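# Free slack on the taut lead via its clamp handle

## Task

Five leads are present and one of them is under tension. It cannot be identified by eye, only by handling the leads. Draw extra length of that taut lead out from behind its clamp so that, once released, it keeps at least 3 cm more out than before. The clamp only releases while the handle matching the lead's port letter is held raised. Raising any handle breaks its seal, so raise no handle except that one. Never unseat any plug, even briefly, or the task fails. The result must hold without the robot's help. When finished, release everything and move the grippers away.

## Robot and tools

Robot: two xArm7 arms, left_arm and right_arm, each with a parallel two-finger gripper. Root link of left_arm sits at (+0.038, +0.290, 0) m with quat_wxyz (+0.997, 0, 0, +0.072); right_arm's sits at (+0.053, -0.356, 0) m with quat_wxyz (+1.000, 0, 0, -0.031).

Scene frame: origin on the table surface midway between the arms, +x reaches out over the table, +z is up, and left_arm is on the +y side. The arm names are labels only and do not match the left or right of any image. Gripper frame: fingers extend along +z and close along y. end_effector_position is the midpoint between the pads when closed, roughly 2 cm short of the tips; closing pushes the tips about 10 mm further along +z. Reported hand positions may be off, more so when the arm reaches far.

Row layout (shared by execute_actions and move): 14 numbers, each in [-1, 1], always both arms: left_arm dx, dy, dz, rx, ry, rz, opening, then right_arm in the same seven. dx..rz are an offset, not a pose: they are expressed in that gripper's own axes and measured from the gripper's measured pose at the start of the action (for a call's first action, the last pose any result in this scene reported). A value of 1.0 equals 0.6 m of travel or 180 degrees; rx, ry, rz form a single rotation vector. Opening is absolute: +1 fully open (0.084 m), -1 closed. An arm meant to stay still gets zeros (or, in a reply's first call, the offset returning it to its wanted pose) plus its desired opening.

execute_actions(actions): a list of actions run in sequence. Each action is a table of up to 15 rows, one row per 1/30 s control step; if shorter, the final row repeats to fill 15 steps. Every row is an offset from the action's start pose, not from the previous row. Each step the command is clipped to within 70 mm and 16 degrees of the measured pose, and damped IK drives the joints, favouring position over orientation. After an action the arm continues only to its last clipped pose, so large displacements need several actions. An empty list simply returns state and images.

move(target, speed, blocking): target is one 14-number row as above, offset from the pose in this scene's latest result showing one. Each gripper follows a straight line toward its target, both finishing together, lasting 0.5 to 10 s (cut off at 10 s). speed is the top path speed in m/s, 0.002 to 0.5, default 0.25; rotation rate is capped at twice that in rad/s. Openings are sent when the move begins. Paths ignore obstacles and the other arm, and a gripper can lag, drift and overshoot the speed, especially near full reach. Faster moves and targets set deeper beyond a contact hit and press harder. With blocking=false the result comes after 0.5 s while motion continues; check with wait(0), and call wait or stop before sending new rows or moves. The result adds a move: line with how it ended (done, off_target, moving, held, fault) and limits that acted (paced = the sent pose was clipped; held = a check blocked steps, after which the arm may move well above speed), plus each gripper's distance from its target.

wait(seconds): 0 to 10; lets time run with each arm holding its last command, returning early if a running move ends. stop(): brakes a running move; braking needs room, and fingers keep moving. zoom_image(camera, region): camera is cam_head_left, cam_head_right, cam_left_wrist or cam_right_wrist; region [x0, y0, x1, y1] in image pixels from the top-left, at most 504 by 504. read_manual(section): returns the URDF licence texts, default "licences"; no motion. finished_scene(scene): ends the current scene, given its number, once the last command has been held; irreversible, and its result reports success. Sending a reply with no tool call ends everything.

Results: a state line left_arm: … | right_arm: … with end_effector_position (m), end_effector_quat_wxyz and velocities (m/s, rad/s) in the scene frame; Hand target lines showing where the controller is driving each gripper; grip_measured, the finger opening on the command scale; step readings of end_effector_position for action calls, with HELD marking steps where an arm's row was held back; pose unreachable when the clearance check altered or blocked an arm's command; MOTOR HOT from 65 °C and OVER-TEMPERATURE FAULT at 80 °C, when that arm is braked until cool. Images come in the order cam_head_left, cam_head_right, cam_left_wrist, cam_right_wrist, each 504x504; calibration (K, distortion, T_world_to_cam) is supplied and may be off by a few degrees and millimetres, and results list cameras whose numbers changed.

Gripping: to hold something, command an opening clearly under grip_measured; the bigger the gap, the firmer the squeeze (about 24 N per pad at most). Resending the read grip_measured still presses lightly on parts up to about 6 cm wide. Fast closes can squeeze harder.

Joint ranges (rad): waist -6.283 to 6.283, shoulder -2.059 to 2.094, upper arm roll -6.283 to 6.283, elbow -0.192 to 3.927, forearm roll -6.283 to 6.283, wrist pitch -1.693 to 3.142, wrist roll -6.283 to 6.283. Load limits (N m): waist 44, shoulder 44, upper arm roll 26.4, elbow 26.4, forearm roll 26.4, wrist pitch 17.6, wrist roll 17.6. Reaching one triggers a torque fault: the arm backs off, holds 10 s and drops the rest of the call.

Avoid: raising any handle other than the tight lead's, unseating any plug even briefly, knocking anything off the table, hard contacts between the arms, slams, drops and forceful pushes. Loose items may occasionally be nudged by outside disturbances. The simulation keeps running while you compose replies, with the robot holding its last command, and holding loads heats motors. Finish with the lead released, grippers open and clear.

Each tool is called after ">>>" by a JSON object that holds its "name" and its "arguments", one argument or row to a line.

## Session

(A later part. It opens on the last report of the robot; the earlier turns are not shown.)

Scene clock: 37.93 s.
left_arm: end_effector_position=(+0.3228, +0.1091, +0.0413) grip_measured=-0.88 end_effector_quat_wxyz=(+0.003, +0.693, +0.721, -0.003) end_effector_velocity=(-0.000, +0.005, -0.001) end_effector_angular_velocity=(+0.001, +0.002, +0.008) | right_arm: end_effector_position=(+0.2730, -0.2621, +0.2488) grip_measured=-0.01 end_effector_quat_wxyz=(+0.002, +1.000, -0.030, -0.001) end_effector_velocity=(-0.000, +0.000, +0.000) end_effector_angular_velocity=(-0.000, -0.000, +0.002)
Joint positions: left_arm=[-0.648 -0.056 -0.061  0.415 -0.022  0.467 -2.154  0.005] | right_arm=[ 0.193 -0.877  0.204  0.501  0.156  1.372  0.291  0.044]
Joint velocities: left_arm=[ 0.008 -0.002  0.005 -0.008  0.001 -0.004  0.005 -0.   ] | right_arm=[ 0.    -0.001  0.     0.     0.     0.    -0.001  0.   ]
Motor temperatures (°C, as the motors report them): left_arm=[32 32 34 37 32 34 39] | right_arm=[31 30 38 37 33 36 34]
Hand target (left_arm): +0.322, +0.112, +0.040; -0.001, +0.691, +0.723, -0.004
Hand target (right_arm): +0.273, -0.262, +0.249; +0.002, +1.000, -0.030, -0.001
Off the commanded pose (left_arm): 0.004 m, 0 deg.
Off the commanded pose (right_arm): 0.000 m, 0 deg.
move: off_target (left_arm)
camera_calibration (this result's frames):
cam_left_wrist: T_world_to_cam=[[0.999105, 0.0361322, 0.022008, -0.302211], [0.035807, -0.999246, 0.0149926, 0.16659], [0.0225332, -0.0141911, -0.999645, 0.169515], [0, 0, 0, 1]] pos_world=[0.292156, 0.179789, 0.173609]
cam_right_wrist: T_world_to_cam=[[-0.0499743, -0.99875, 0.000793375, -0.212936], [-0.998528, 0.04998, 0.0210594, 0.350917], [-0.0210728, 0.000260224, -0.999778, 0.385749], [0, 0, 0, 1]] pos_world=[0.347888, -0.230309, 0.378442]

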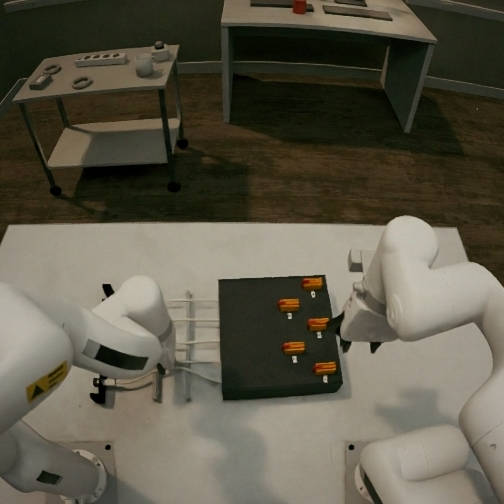

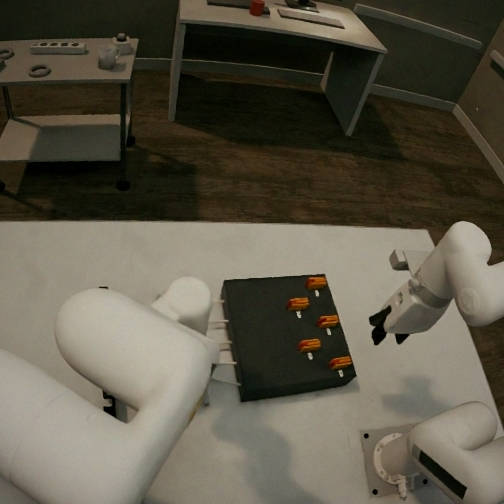

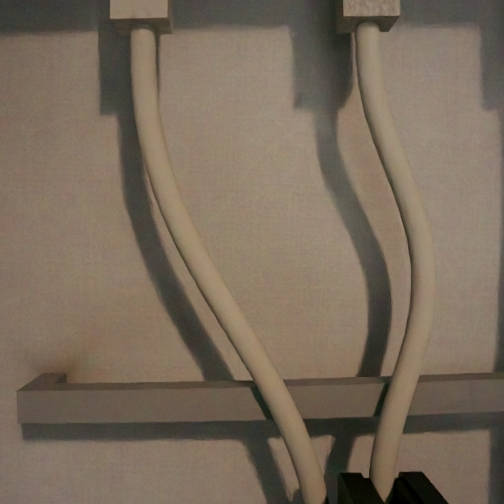

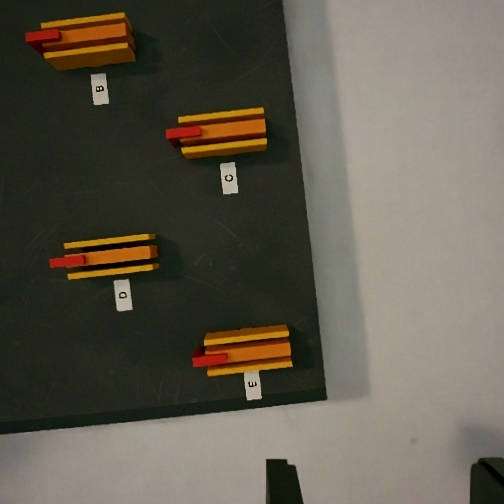

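>>> {"name": "wait", "arguments": {
  "seconds": 0.5
}}

>>> {"name": "move", "arguments": {
  "target": [0,0,0,0,0,0,-0.5,0,0,0,0,0,0,0]
}}

>>> {"name": "move", "arguments": {
  "target": [-0.05,0.09,-0.25,0,0,0,-0.5,0,0,0,0,0,0,0]
}}

Scene clock: 39.97 s.
left_arm: end_effector_position=(+0.3242, +0.1100, +0.0414) grip_measured=-0.88 end_effector_quat_wxyz=(+0.004, +0.692, +0.722, -0.003) end_effector_velocity=(-0.000, -0.000, -0.000) end_effector_angular_velocity=(+0.000, +0.000, -0.000) | right_arm: end_effector_position=(+0.2730, -0.2621, +0.2488) grip_measured=-0.01 end_effector_quat_wxyz=(+0.002, +1.000, -0.030, -0.001) end_effector_velocity=(+0.000, -0.000, +0.000) end_effector_angular_velocity=(-0.000, -0.001, +0.001)
Joint positions: left_arm=[-0.645 -0.056 -0.059  0.415 -0.022  0.465 -2.154  0.005] | right_arm=[ 0.193 -0.877  0.204  0.501  0.156  1.372  0.291  0.044]
Joint velocities: left_arm=[-0.001  0.    -0.    -0.    -0.    -0.    -0.001 -0.   ] | right_arm=[-0.001 -0.001  0.    -0.    -0.     0.    -0.001 -0.   ]
Motor temperatures (°C, as the motors report them): left_arm=[32 32 34 37 32 34 39] | right_arm=[31 30 38 37 33 36 34]
Hand target (left_arm): +0.322, +0.112, +0.040; -0.001, +0.691, +0.723, -0.004
Hand target (right_arm): +0.273, -0.262, +0.249; +0.002, +1.000, -0.030, -0.001
Off the commanded pose (left_arm): 0.004 m, 1 deg.
Off the commanded pose (right_arm): 0.000 m, 0 deg.
wait: 0.50 s; at rest from the start
camera_calibration (this result's frames):
cam_left_wrist: T_world_to_cam=[[0.998917, 0.0399439, 0.0238629, -0.304102], [0.039565, -0.999087, 0.0161441, 0.166242], [0.0244859, -0.0151825, -0.999585, 0.169118], [0, 0, 0, 1]] pos_world=[0.293054, 0.180805, 0.17362]
cam_right_wrist: T_world_to_cam=[[-0.0499741, -0.99875, 0.000793637, -0.212936], [-0.998528, 0.0499797, 0.0210594, 0.350917], [-0.0210728, 0.000259957, -0.999778, 0.385749], [0, 0, 0, 1]] pos_world=[0.347888, -0.230309, 0.378442]

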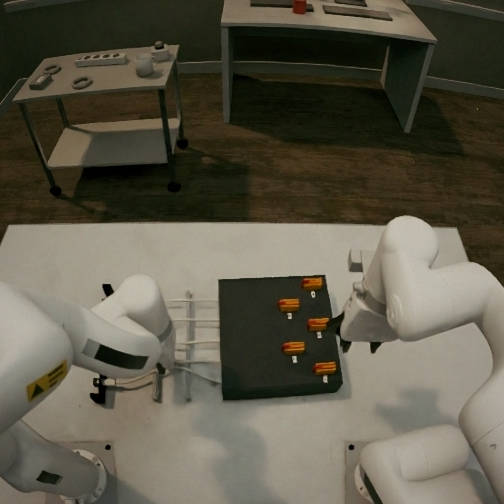

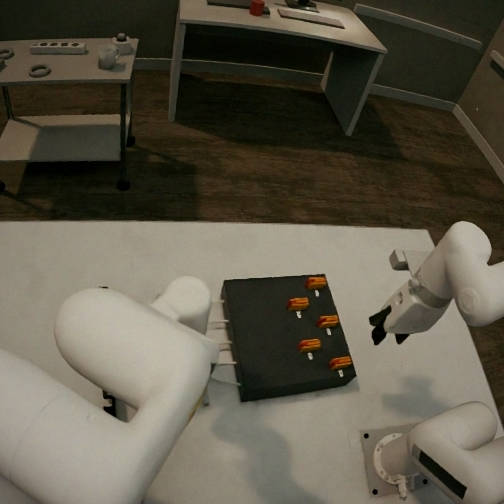

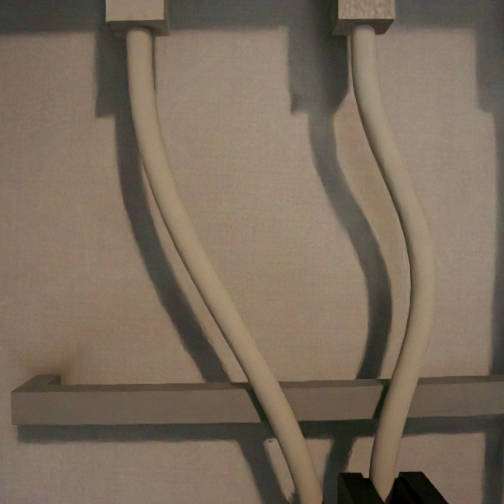

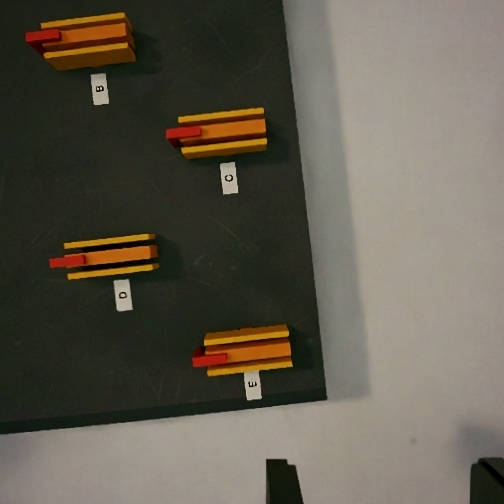

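Scene clock: 40.63 s.
left_arm: end_effector_position=(+0.3241, +0.1104, +0.0413) grip_measured=-0.52 end_effector_quat_wxyz=(+0.003, +0.691, +0.723, -0.003) end_effector_velocity=(+0.001, -0.003, +0.001) end_effector_angular_velocity=(-0.003, -0.004, -0.004) | right_arm: end_effector_position=(+0.2730, -0.2621, +0.2488) grip_measured=-0.01 end_effector_quat_wxyz=(+0.002, +1.000, -0.030, -0.001) end_effector_velocity=(-0.000, -0.001, -0.000) end_effector_angular_velocity=(+0.000, +0.002, -0.001)
Joint positions: left_arm=[-0.648 -0.056 -0.056  0.415 -0.021  0.465 -2.154  0.021] | right_arm=[ 0.193 -0.877  0.204  0.501  0.156  1.372  0.291  0.044]
Joint velocities: left_arm=[-0.003 -0.    -0.002  0.003 -0.001 -0.002  0.     0.   ] | right_arm=[-0.002  0.001 -0.001 -0.    -0.     0.001 -0.001  0.   ]
Motor temperatures (°C, as the motors report them): left_arm=[32 32 34 37 32 34 39] | right_arm=[31 30 38 37 33 36 34]
Hand target (left_arm): +0.324, +0.110, +0.041; +0.004, +0.692, +0.722, -0.003
Hand target (right_arm): +0.273, -0.262, +0.249; +0.002, +1.000, -0.030, -0.001
Off the commanded pose (left_arm): 0.000 m, 0 deg.
Off the commanded pose (right_arm): 0.000 m, 0 deg.
move: done
camera_calibration (this result's frames):
cam_left_wrist: T_world_to_cam=[[0.998904, 0.0406349, 0.0232308, -0.304037], [0.0402755, -0.999065, 0.0157352, 0.166397], [0.0238484, -0.0147823, -0.999606, 0.169121], [0, 0, 0, 1]] pos_world=[0.292968, 0.181096, 0.1735]
cam_right_wrist: T_world_to_cam=[[-0.0499741, -0.99875, 0.000793587, -0.212936], [-0.998528, 0.0499797, 0.0210592, 0.350917], [-0.0210726, 0.000259998, -0.999778, 0.385749], [0, 0, 0, 1]] pos_world=[0.347888, -0.230309, 0.378442]

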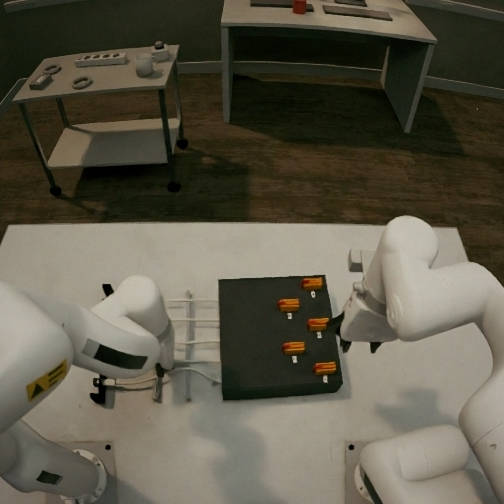

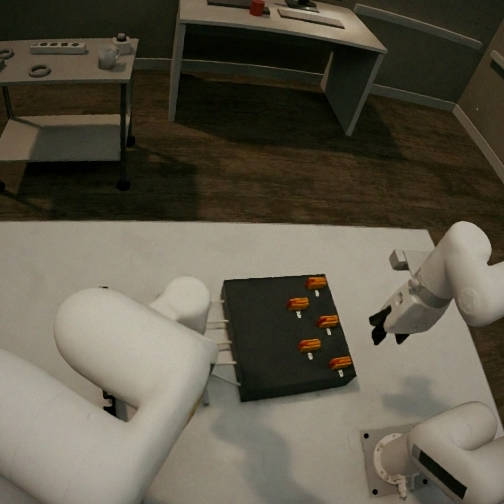

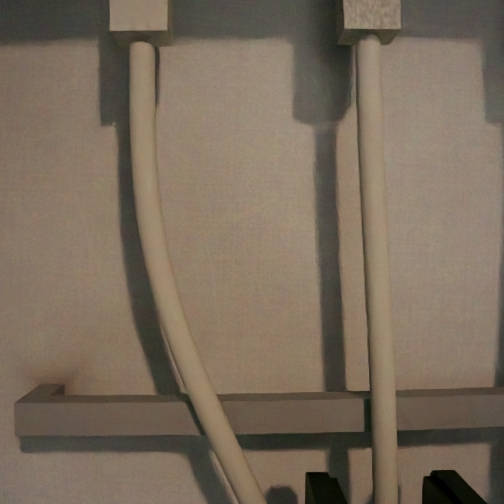

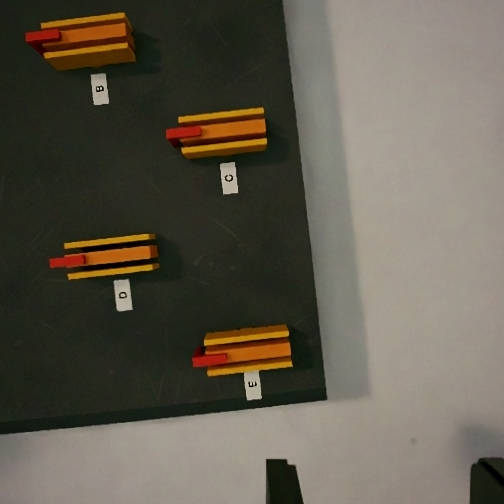

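Scene clock: 42.03 s.
left_arm: end_effector_position=(+0.3794, +0.0845, +0.1910) grip_measured=-0.52 end_effector_quat_wxyz=(+0.003, +0.691, +0.723, -0.002) end_effector_velocity=(+0.001, -0.001, +0.003) end_effector_angular_velocity=(+0.000, +0.001, -0.000) | right_arm: end_effector_position=(+0.2730, -0.2621, +0.2488) grip_measured=-0.01 end_effector_quat_wxyz=(+0.002, +1.000, -0.030, -0.001) end_effector_velocity=(-0.000, +0.000, -0.000) end_effector_angular_velocity=(+0.000, +0.000, +0.002)
Joint positions: left_arm=[-0.638 -0.204 -0.042  0.788 -0.018  0.987 -2.141  0.021] | right_arm=[ 0.193 -0.877  0.204  0.501  0.156  1.372  0.291  0.044]
Joint velocities: left_arm=[-0.     0.002  0.     0.01   0.     0.009  0.    -0.   ] | right_arm=[ 0.002  0.    -0.     0.     0.    -0.     0.    -0.   ]
Motor temperatures (°C, as the motors report them): left_arm=[32 32 34 37 32 34 39] | right_arm=[31 30 38 37 33 36 34]
Hand target (left_arm): +0.380, +0.084, +0.191; +0.003, +0.691, +0.723, -0.002
Hand target (right_arm): +0.273, -0.262, +0.249; +0.002, +1.000, -0.030, -0.001
Off the commanded pose (left_arm): 0.001 m, 0 deg.
Off the commanded pose (right_arm): 0.000 m, 0 deg.
move: done
camera_calibration (this result's frames):
cam_left_wrist: T_world_to_cam=[[0.998871, 0.0413656, 0.0233796, -0.361818], [0.0410136, -0.999041, 0.0153391, 0.135745], [0.0239916, -0.0143629, -0.999609, 0.317019], [0, 0, 0, 1]] pos_world=[0.348236, 0.155135, 0.323272]
cam_right_wrist: T_world_to_cam=[[-0.0499742, -0.99875, 0.000793516, -0.212936], [-0.998528, 0.0499798, 0.0210592, 0.350917], [-0.0210726, 0.000260069, -0.999778, 0.385749], [0, 0, 0, 1]] pos_world=[0.347888, -0.230309, 0.378442]

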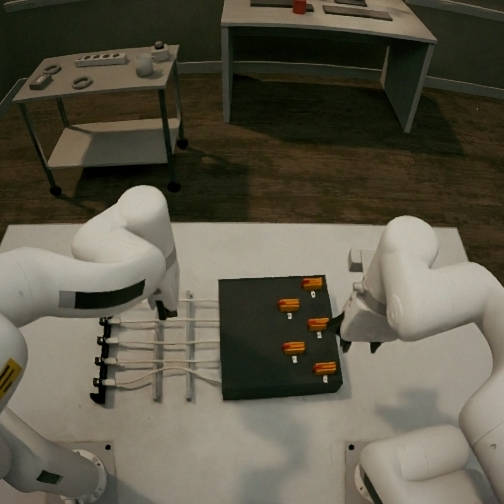

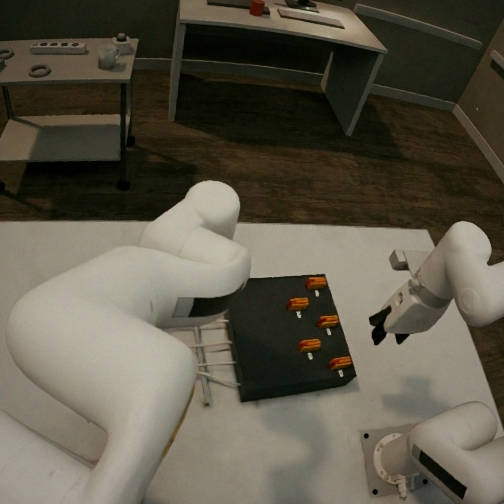

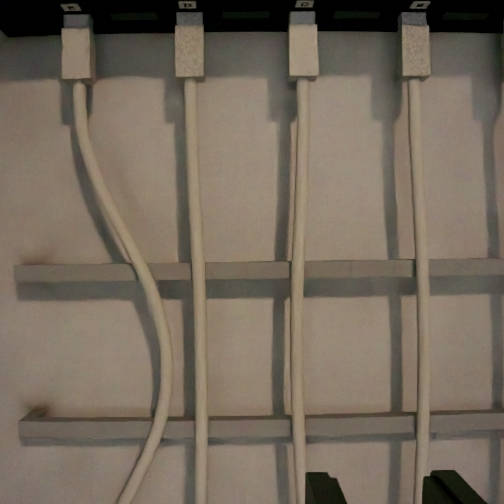

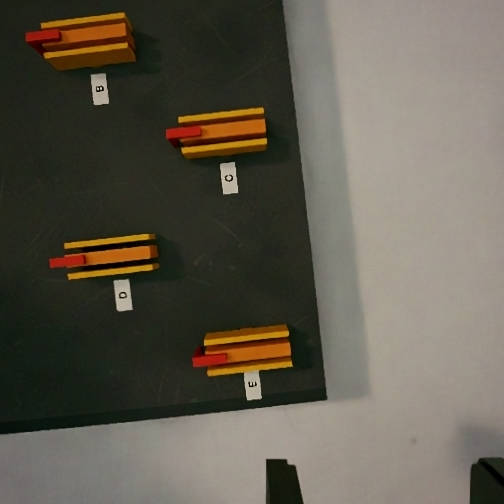

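>>> {"name": "zoom_image", "arguments": {
  "camera": "cam_head_right",
  "region": [280,270,370,385]
}}

>>> {"name": "zoom_image", "arguments": {
  "camera": "cam_right_wrist",
  "region": [0,0,300,320]
}}

Region (280, 270, 370, 385) of cam_head_right's 504x504 image, scaled by 4.383, with more detail than that image has; it fills the left 394 columns of this view, and the rest is white.

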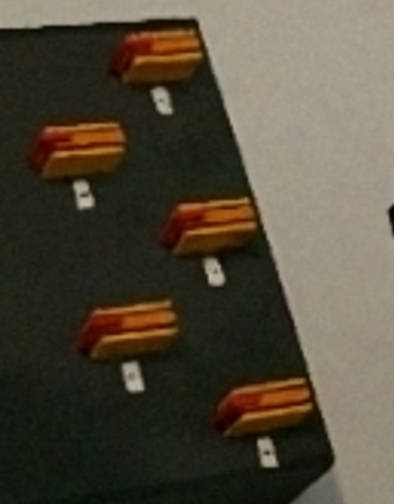

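Region (0, 0, 300, 320) of cam_right_wrist's 504x504 image, scaled by 1.575, with more detail than that image has; it fills the left 472 columns of this view, and the rest is white.

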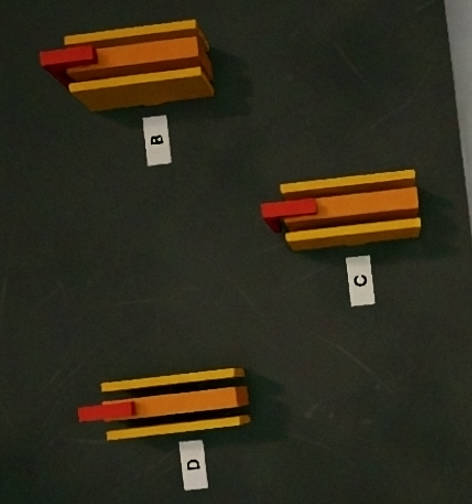

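>>> {"name": "move", "arguments": {
  "target": [0.017,-0.088,0.19,0,0,0,-0.55,0.105,-0.167,0.19,0,0,0.465,0],
  "speed": 0.4
}}

>>> {"name": "zoom_image", "arguments": {
  "camera": "cam_head_left",
  "region": [240,270,380,400]
}}

Scene clock: 45.90 s.
left_arm: end_effector_position=(+0.3261, +0.0911, +0.0772) grip_measured=-0.57 end_effector_quat_wxyz=(+0.003, +0.691, +0.723, -0.003) end_effector_velocity=(+0.000, +0.000, -0.000) end_effector_angular_velocity=(-0.001, -0.001, +0.001) | right_arm: end_effector_position=(+0.3411, -0.1657, +0.1346) grip_measured=-0.01 end_effector_quat_wxyz=(+0.001, +0.726, -0.688, -0.000) end_effector_velocity=(+0.000, +0.001, -0.002) end_effector_angular_velocity=(-0.010, +0.004, -0.009)
Joint positions: left_arm=[-0.666 -0.135 -0.081  0.477 -0.03   0.605 -2.192  0.019] | right_arm=[-0.107 -0.391  0.75   0.543  0.347  0.868  1.829  0.044]
Joint velocities: left_arm=[ 0.001  0.001  0.    -0.001 -0.001 -0.003  0.    -0.   ] | right_arm=[-0.01   0.012  0.014  0.007 -0.014  0.     0.024 -0.   ]
Motor temperatures (°C, as the motors report them): left_arm=[32 32 34 38 32 34 39] | right_arm=[31 30 38 37 33 36 34]
Hand target (left_arm): +0.326, +0.091, +0.077; +0.003, +0.691, +0.723, -0.003
Hand target (right_arm): +0.341, -0.166, +0.134; +0.001, +0.725, -0.689, +0.000
Off the commanded pose (left_arm): 0.000 m, 0 deg.
Off the commanded pose (right_arm): 0.001 m, 0 deg.
move: done
camera_calibration (this result's frames):
cam_left_wrist: T_world_to_cam=[[0.998893, 0.040806, 0.023401, -0.306165], [0.0404454, -0.999059, 0.0156841, 0.14645], [0.024019, -0.0147203, -0.999603, 0.20459], [0, 0, 0, 1]] pos_world=[0.294989, 0.161818, 0.209376]
cam_right_wrist: T_world_to_cam=[[-0.998009, -0.0630494, -0.00177297, 0.365588], [-0.0630717, 0.99783, 0.01889, 0.254751], [0.000578122, 0.0189642, -0.99982, 0.268734], [0, 0, 0, 1]] pos_world=[0.380772, -0.236245, 0.264522]

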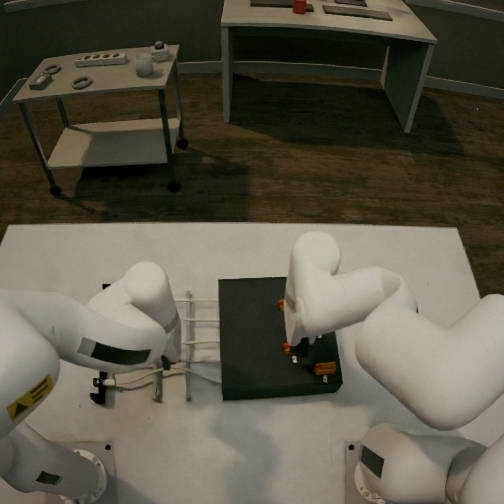

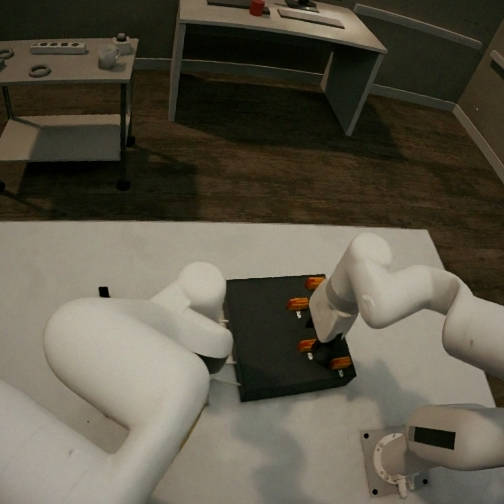

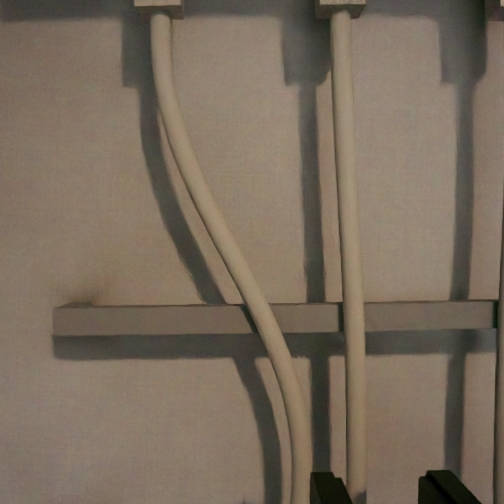

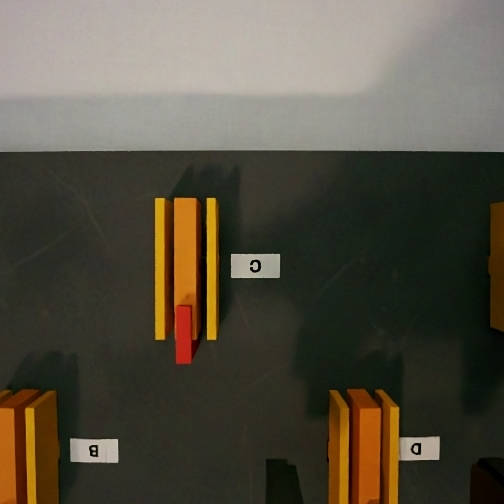

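Region (240, 270, 380, 400) of cam_head_left's 504x504 image, scaled by 3.600, with more detail than that image has; it fills the top 468 rows of this view, and the rest is white.

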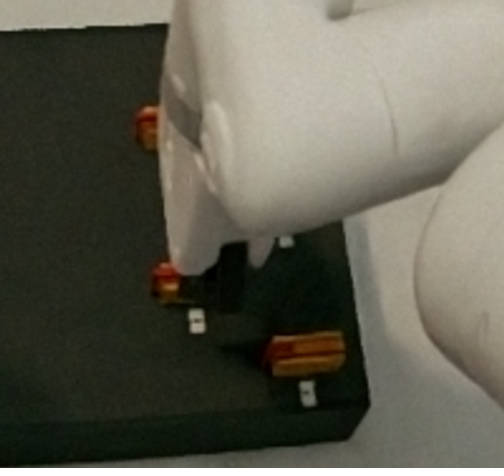

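>>> {"name": "move", "arguments": {
  "target": [0,0,0.06,0,0,0,-0.55,0.008,0,0.075,0,0,0,-0.2],
  "speed": 0.08
}}

>>> {"name": "move", "arguments": {
  "target": [0,0,0,0,0,0,-1,0,0,0,0,0,0,-0.9]
}}

>>> {"name": "move", "arguments": {
  "target": [0,0,0,0,0,0,-1,0,0,-0.025,0,0,0,-0.9],
  "speed": 0.02
}}

>>> {"name": "zoom_image", "arguments": {
  "camera": "cam_head_left",
  "region": [240,270,380,400]
}}

Scene clock: 47.63 s.
left_arm: end_effector_position=(+0.3261, +0.0908, +0.0414) grip_measured=-0.57 end_effector_quat_wxyz=(+0.003, +0.691, +0.722, -0.003) end_effector_velocity=(-0.001, +0.000, -0.002) end_effector_angular_velocity=(+0.002, +0.003, -0.000) | right_arm: end_effector_position=(+0.3410, -0.1702, +0.0901) grip_measured=-0.22 end_effector_quat_wxyz=(+0.000, +0.726, -0.688, -0.000) end_effector_velocity=(+0.001, -0.000, -0.003) end_effector_angular_velocity=(-0.002, +0.001, -0.002)
Joint positions: left_arm=[-0.665 -0.02  -0.083  0.458 -0.017  0.472 -2.202  0.019] | right_arm=[-0.146 -0.268  0.809  0.478  0.307  0.69   1.859  0.035]
Joint velocities: left_arm=[ 0.     0.006 -0.001 -0.001  0.001 -0.004 -0.001 -0.   ] | right_arm=[-0.008  0.012  0.007 -0.    -0.01  -0.01   0.008 -0.   ]
Motor temperatures (°C, as the motors report them): left_arm=[32 32 34 38 32 34 39] | right_arm=[31 30 38 37 33 36 34]
Hand target (left_arm): +0.326, +0.091, +0.041; +0.003, +0.691, +0.723, -0.003
Hand target (right_arm): +0.341, -0.170, +0.090; +0.001, +0.726, -0.688, -0.000
Off the commanded pose (left_arm): 0.000 m, 0 deg.
Off the commanded pose (right_arm): 0.001 m, 0 deg.
move: done
camera_calibration (this result's frames):
cam_left_wrist: T_world_to_cam=[[0.998897, 0.0405663, 0.0236431, -0.305308], [0.0401979, -0.999066, 0.0158548, 0.14669], [0.0242642, -0.0148869, -0.999595, 0.168808], [0, 0, 0, 1]] pos_world=[0.294978, 0.161451, 0.173632]
cam_right_wrist: T_world_to_cam=[[-0.99797, -0.0636477, -0.00200388, 0.365046], [-0.063675, 0.997772, 0.0198908, 0.260197], [0.000733414, 0.019978, -0.9998, 0.22438], [0, 0, 0, 1]] pos_world=[0.380709, -0.240866, 0.219891]

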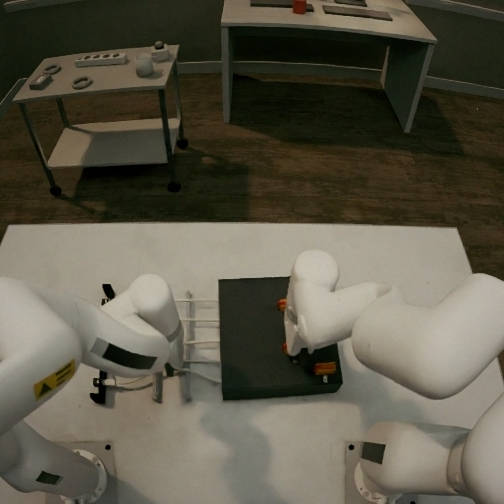

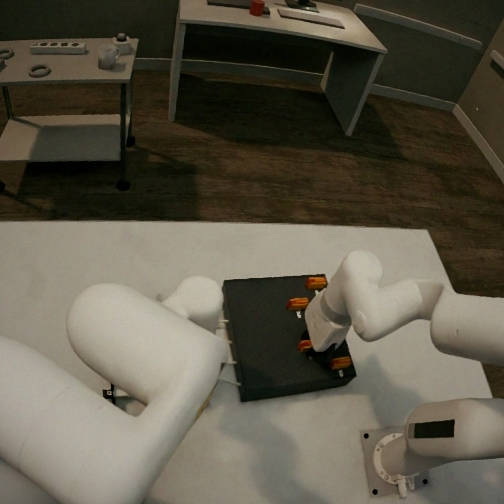

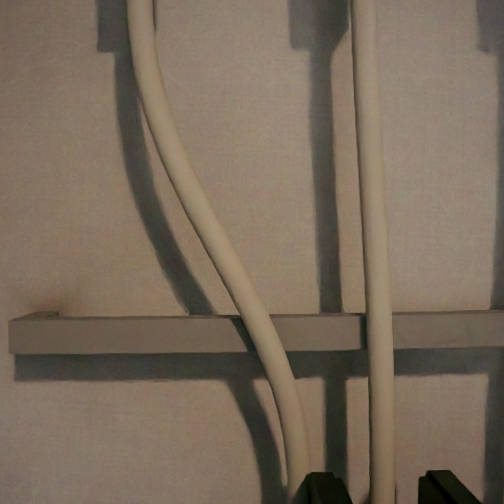

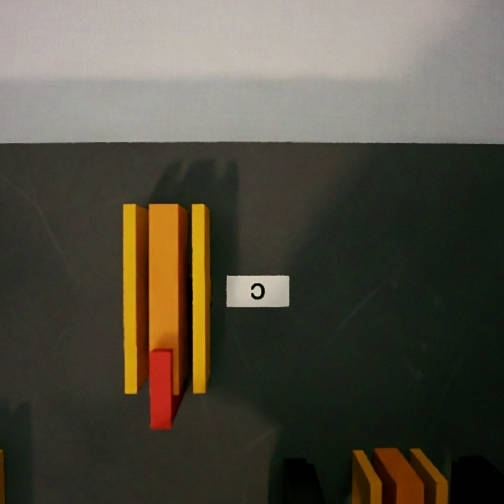

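Scene clock: 48.13 s.
left_arm: end_effector_position=(+0.3260, +0.0909, +0.0413) grip_measured=-0.88 end_effector_quat_wxyz=(+0.003, +0.691, +0.723, -0.003) end_effector_velocity=(+0.000, -0.000, +0.000) end_effector_angular_velocity=(-0.001, -0.001, -0.000) | right_arm: end_effector_position=(+0.3399, -0.1702, +0.0895) grip_measured=-0.75 end_effector_quat_wxyz=(+0.002, +0.726, -0.687, -0.001) end_effector_velocity=(+0.001, -0.000, +0.000) end_effector_angular_velocity=(+0.002, -0.002, -0.002)
Joint positions: left_arm=[-0.664 -0.02  -0.082  0.457 -0.017  0.472 -2.202  0.005] | right_arm=[-0.146 -0.268  0.811  0.477  0.308  0.692  1.859  0.011]
Joint velocities: left_arm=[-0.    -0.001  0.001  0.    -0.    -0.     0.001  0.   ] | right_arm=[-0.002  0.    -0.001  0.001  0.001 -0.002 -0.001  0.   ]
Motor temperatures (°C, as the motors report them): left_arm=[32 32 34 38 32 34 39] | right_arm=[31 30 38 37 33 36 34]
Hand target (left_arm): +0.326, +0.091, +0.041; +0.003, +0.691, +0.722, -0.003
Hand target (right_arm): +0.341, -0.170, +0.090; +0.000, +0.726, -0.688, -0.000
Off the commanded pose (left_arm): 0.000 m, 0 deg.
Off the commanded pose (right_arm): 0.001 m, 0 deg.
move: done
camera_calibration (this result's frames):
cam_left_wrist: T_world_to_cam=[[0.998899, 0.0407521, 0.023253, -0.305202], [0.0403965, -0.999063, 0.0155641, 0.146808], [0.0238654, -0.0146076, -0.999608, 0.168802], [0, 0, 0, 1]] pos_world=[0.294907, 0.161574, 0.173548]
cam_right_wrist: T_world_to_cam=[[-0.997876, -0.0651396, 0.000873344, 0.363356], [-0.065112, 0.997703, 0.0186998, 0.260755], [-0.00208944, 0.0186033, -0.999825, 0.224557], [0, 0, 0, 1]] pos_world=[0.380031, -0.240665, 0.219324]

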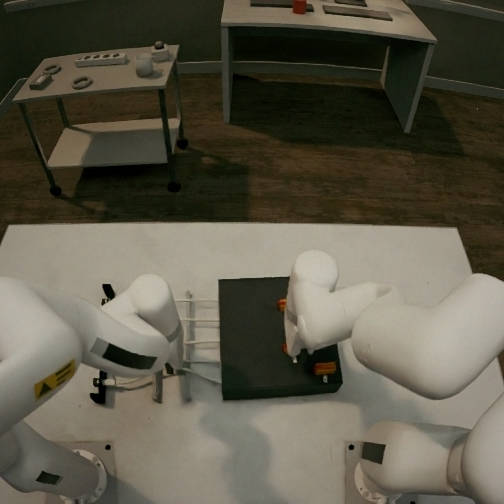

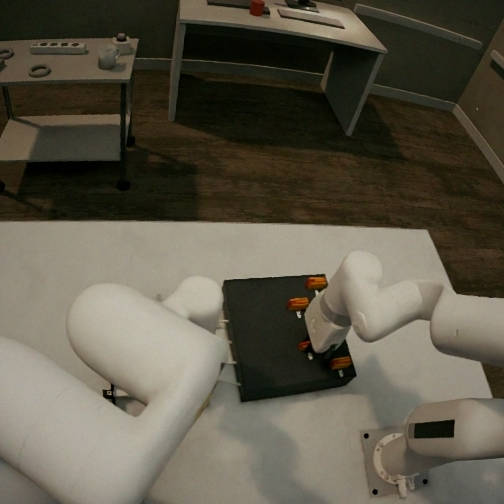

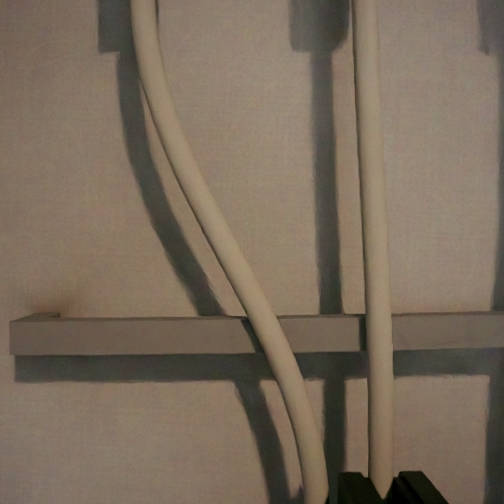

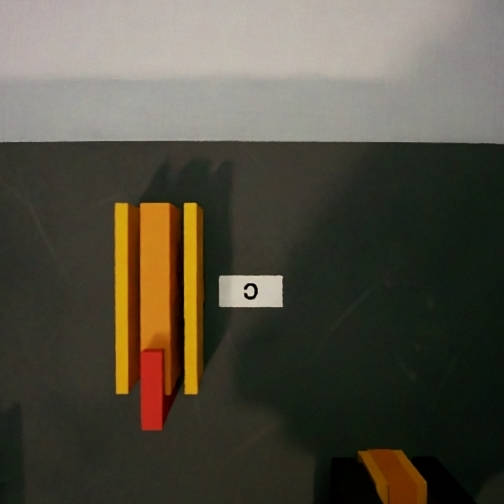

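Scene clock: 49.23 s.
left_arm: end_effector_position=(+0.3260, +0.0909, +0.0413) grip_measured=-0.88 end_effector_quat_wxyz=(+0.003, +0.691, +0.723, -0.003) end_effector_velocity=(-0.000, -0.000, -0.000) end_effector_angular_velocity=(+0.000, +0.000, -0.001) | right_arm: end_effector_position=(+0.3399, -0.1705, +0.1041) grip_measured=-0.76 end_effector_quat_wxyz=(+0.002, +0.726, -0.688, -0.001) end_effector_velocity=(-0.000, +0.001, +0.003) end_effector_angular_velocity=(+0.000, -0.001, +0.004)
Joint positions: left_arm=[-0.664 -0.02  -0.082  0.457 -0.017  0.472 -2.202  0.005] | right_arm=[-0.13  -0.317  0.786  0.494  0.329  0.753  1.839  0.011]
Joint velocities: left_arm=[-0.001  0.     0.     0.    -0.     0.     0.     0.   ] | right_arm=[ 0.005 -0.008 -0.004  0.003  0.003  0.009 -0.005 -0.   ]
Motor temperatures (°C, as the motors report them): left_arm=[32 32 34 38 32 34 39] | right_arm=[31 30 38 37 33 36 34]
Hand target (left_arm): +0.326, +0.091, +0.041; +0.003, +0.691, +0.723, -0.003
Hand target (right_arm): +0.340, -0.170, +0.104; +0.002, +0.726, -0.687, -0.001
Off the commanded pose (left_arm): 0.000 m, 0 deg.
Off the commanded pose (right_arm): 0.001 m, 0 deg.
move: done
camera_calibration (this result's frames):
cam_left_wrist: T_world_to_cam=[[0.998899, 0.0407519, 0.0232532, -0.305202], [0.0403963, -0.999063, 0.0155643, 0.146808], [0.0238657, -0.0146078, -0.999608, 0.168802], [0, 0, 0, 1]] pos_world=[0.294907, 0.161574, 0.173548]
cam_right_wrist: T_world_to_cam=[[-0.997919, -0.0644741, 0.00130525, 0.363482], [-0.0644398, 0.997756, 0.0181664, 0.260631], [-0.00247358, 0.0180445, -0.999834, 0.239193], [0, 0, 0, 1]] pos_world=[0.380112, -0.240927, 0.233944]

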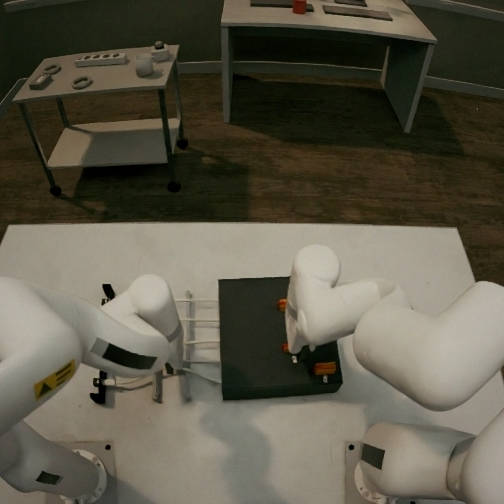

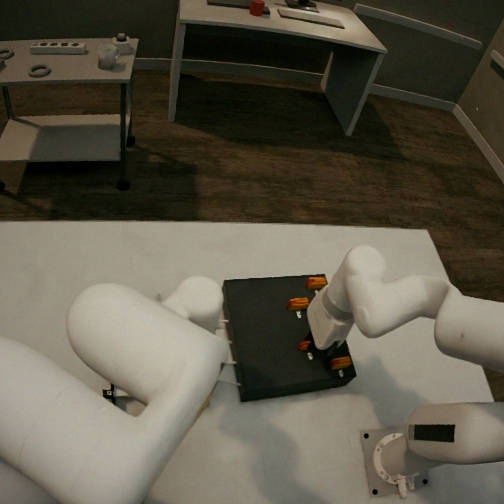

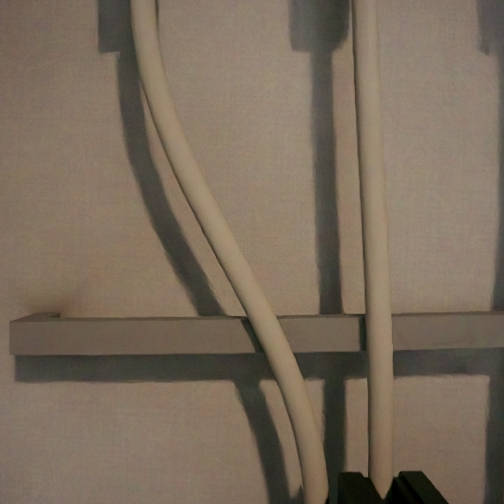

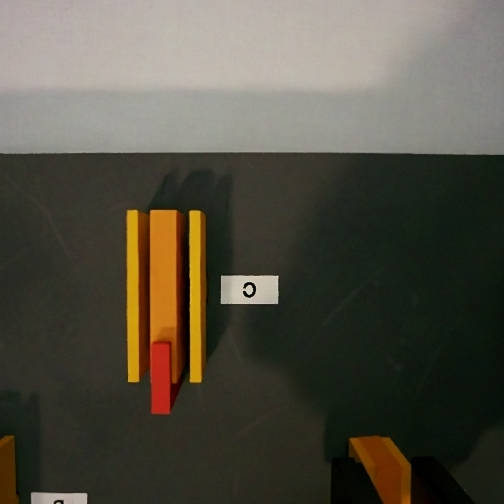

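Region (240, 270, 380, 400) of cam_head_left's 504x504 image, scaled by 3.600, with more detail than that image has; it fills the top 468 rows of this view, and the rest is white.

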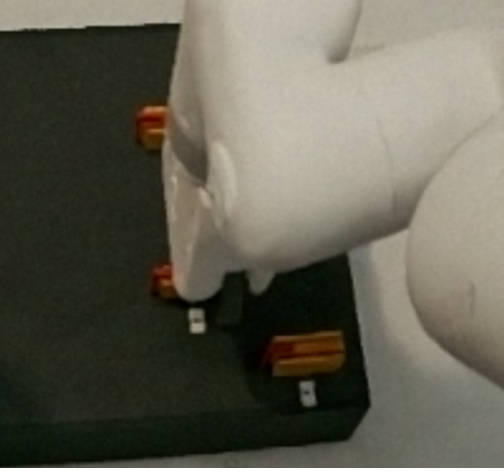

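>>> {"name": "move", "arguments": {
  "target": [0.025,0,-0.02,0,0,0,-1,0,0,0,0,0,0,-1],
  "speed": 0.02
}}

>>> {"name": "zoom_image", "arguments": {
  "camera": "cam_head_right",
  "region": [270,300,370,390]
}}

Scene clock: 50.87 s.
left_arm: end_effector_position=(+0.3275, +0.0997, +0.0553) grip_measured=-0.88 end_effector_quat_wxyz=(+0.010, +0.695, +0.719, -0.001) end_effector_velocity=(-0.000, +0.002, +0.002) end_effector_angular_velocity=(-0.001, -0.002, -0.005) | right_arm: end_effector_position=(+0.3400, -0.1704, +0.1042) grip_measured=-0.76 end_effector_quat_wxyz=(+0.002, +0.726, -0.688, -0.001) end_effector_velocity=(+0.000, -0.000, -0.000) end_effector_angular_velocity=(+0.001, +0.001, -0.001)
Joint positions: left_arm=[-0.649 -0.085 -0.076  0.438 -0.026  0.504 -2.162  0.005] | right_arm=[-0.13  -0.317  0.786  0.494  0.329  0.754  1.839  0.011]
Joint velocities: left_arm=[ 0.011 -0.011 -0.009 -0.005 -0.002  0.004  0.009  0.   ] | right_arm=[-0.     0.001 -0.002 -0.    -0.     0.    -0.001  0.   ]
Motor temperatures (°C, as the motors report them): left_arm=[32 32 34 37 32 34 39] | right_arm=[31 30 38 37 33 36 34]
Hand target (left_arm): +0.325, +0.106, +0.053; +0.003, +0.691, +0.723, -0.003
Hand target (right_arm): +0.340, -0.171, +0.104; +0.002, +0.726, -0.688, -0.001
Off the commanded pose (left_arm): 0.007 m, 1 deg.
Off the commanded pose (right_arm): 0.000 m, 0 deg.
move: off_target (left_arm)
camera_calibration (this result's frames):
cam_left_wrist: T_world_to_cam=[[0.99894, 0.0302201, 0.0347325, -0.306932], [0.0294263, -0.999299, 0.023141, 0.158508], [0.0354074, -0.0220944, -0.999129, 0.179814], [0, 0, 0, 1]] pos_world=[0.295575, 0.171645, 0.18665]
cam_right_wrist: T_world_to_cam=[[-0.99791, -0.0646104, 0.00120958, 0.363486], [-0.0645779, 0.997747, 0.0181604, 0.260613], [-0.00238021, 0.0180444, -0.999834, 0.239254], [0, 0, 0, 1]] pos_world=[0.380126, -0.240858, 0.234042]

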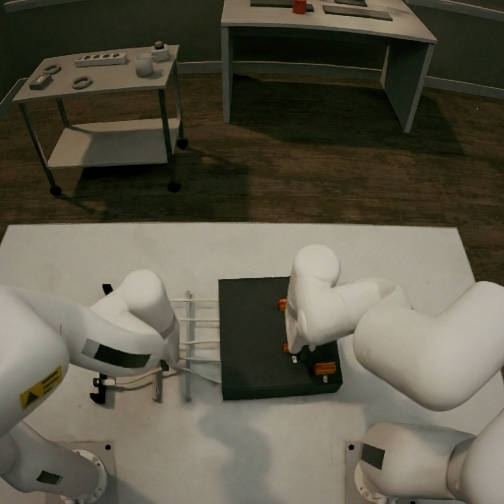

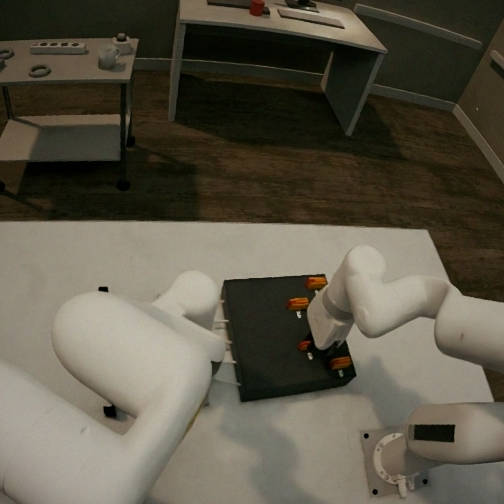

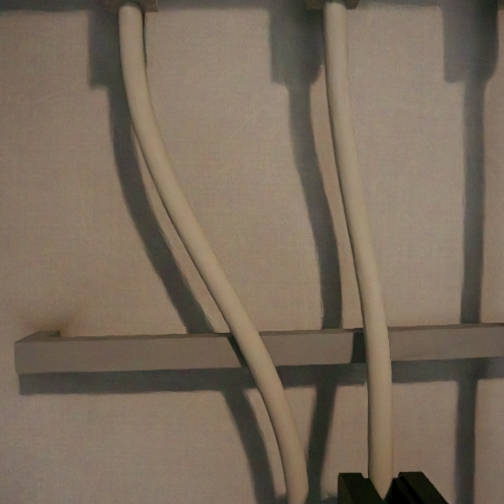

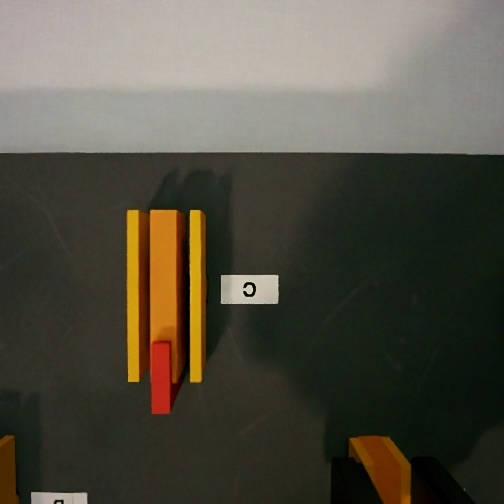

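Region (270, 300, 370, 390) of cam_head_right's 504x504 image, scaled by 5.040, with more detail than that image has; it fills the top 454 rows of this view, and the rest is white.

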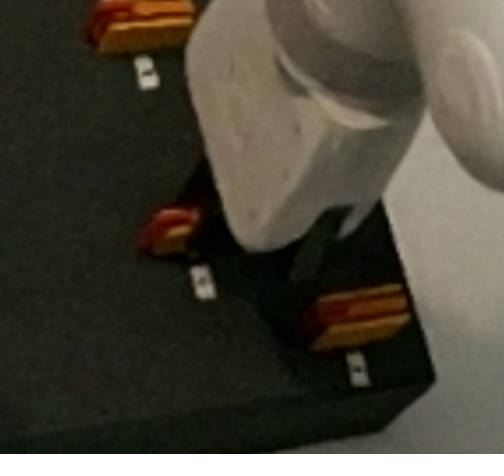

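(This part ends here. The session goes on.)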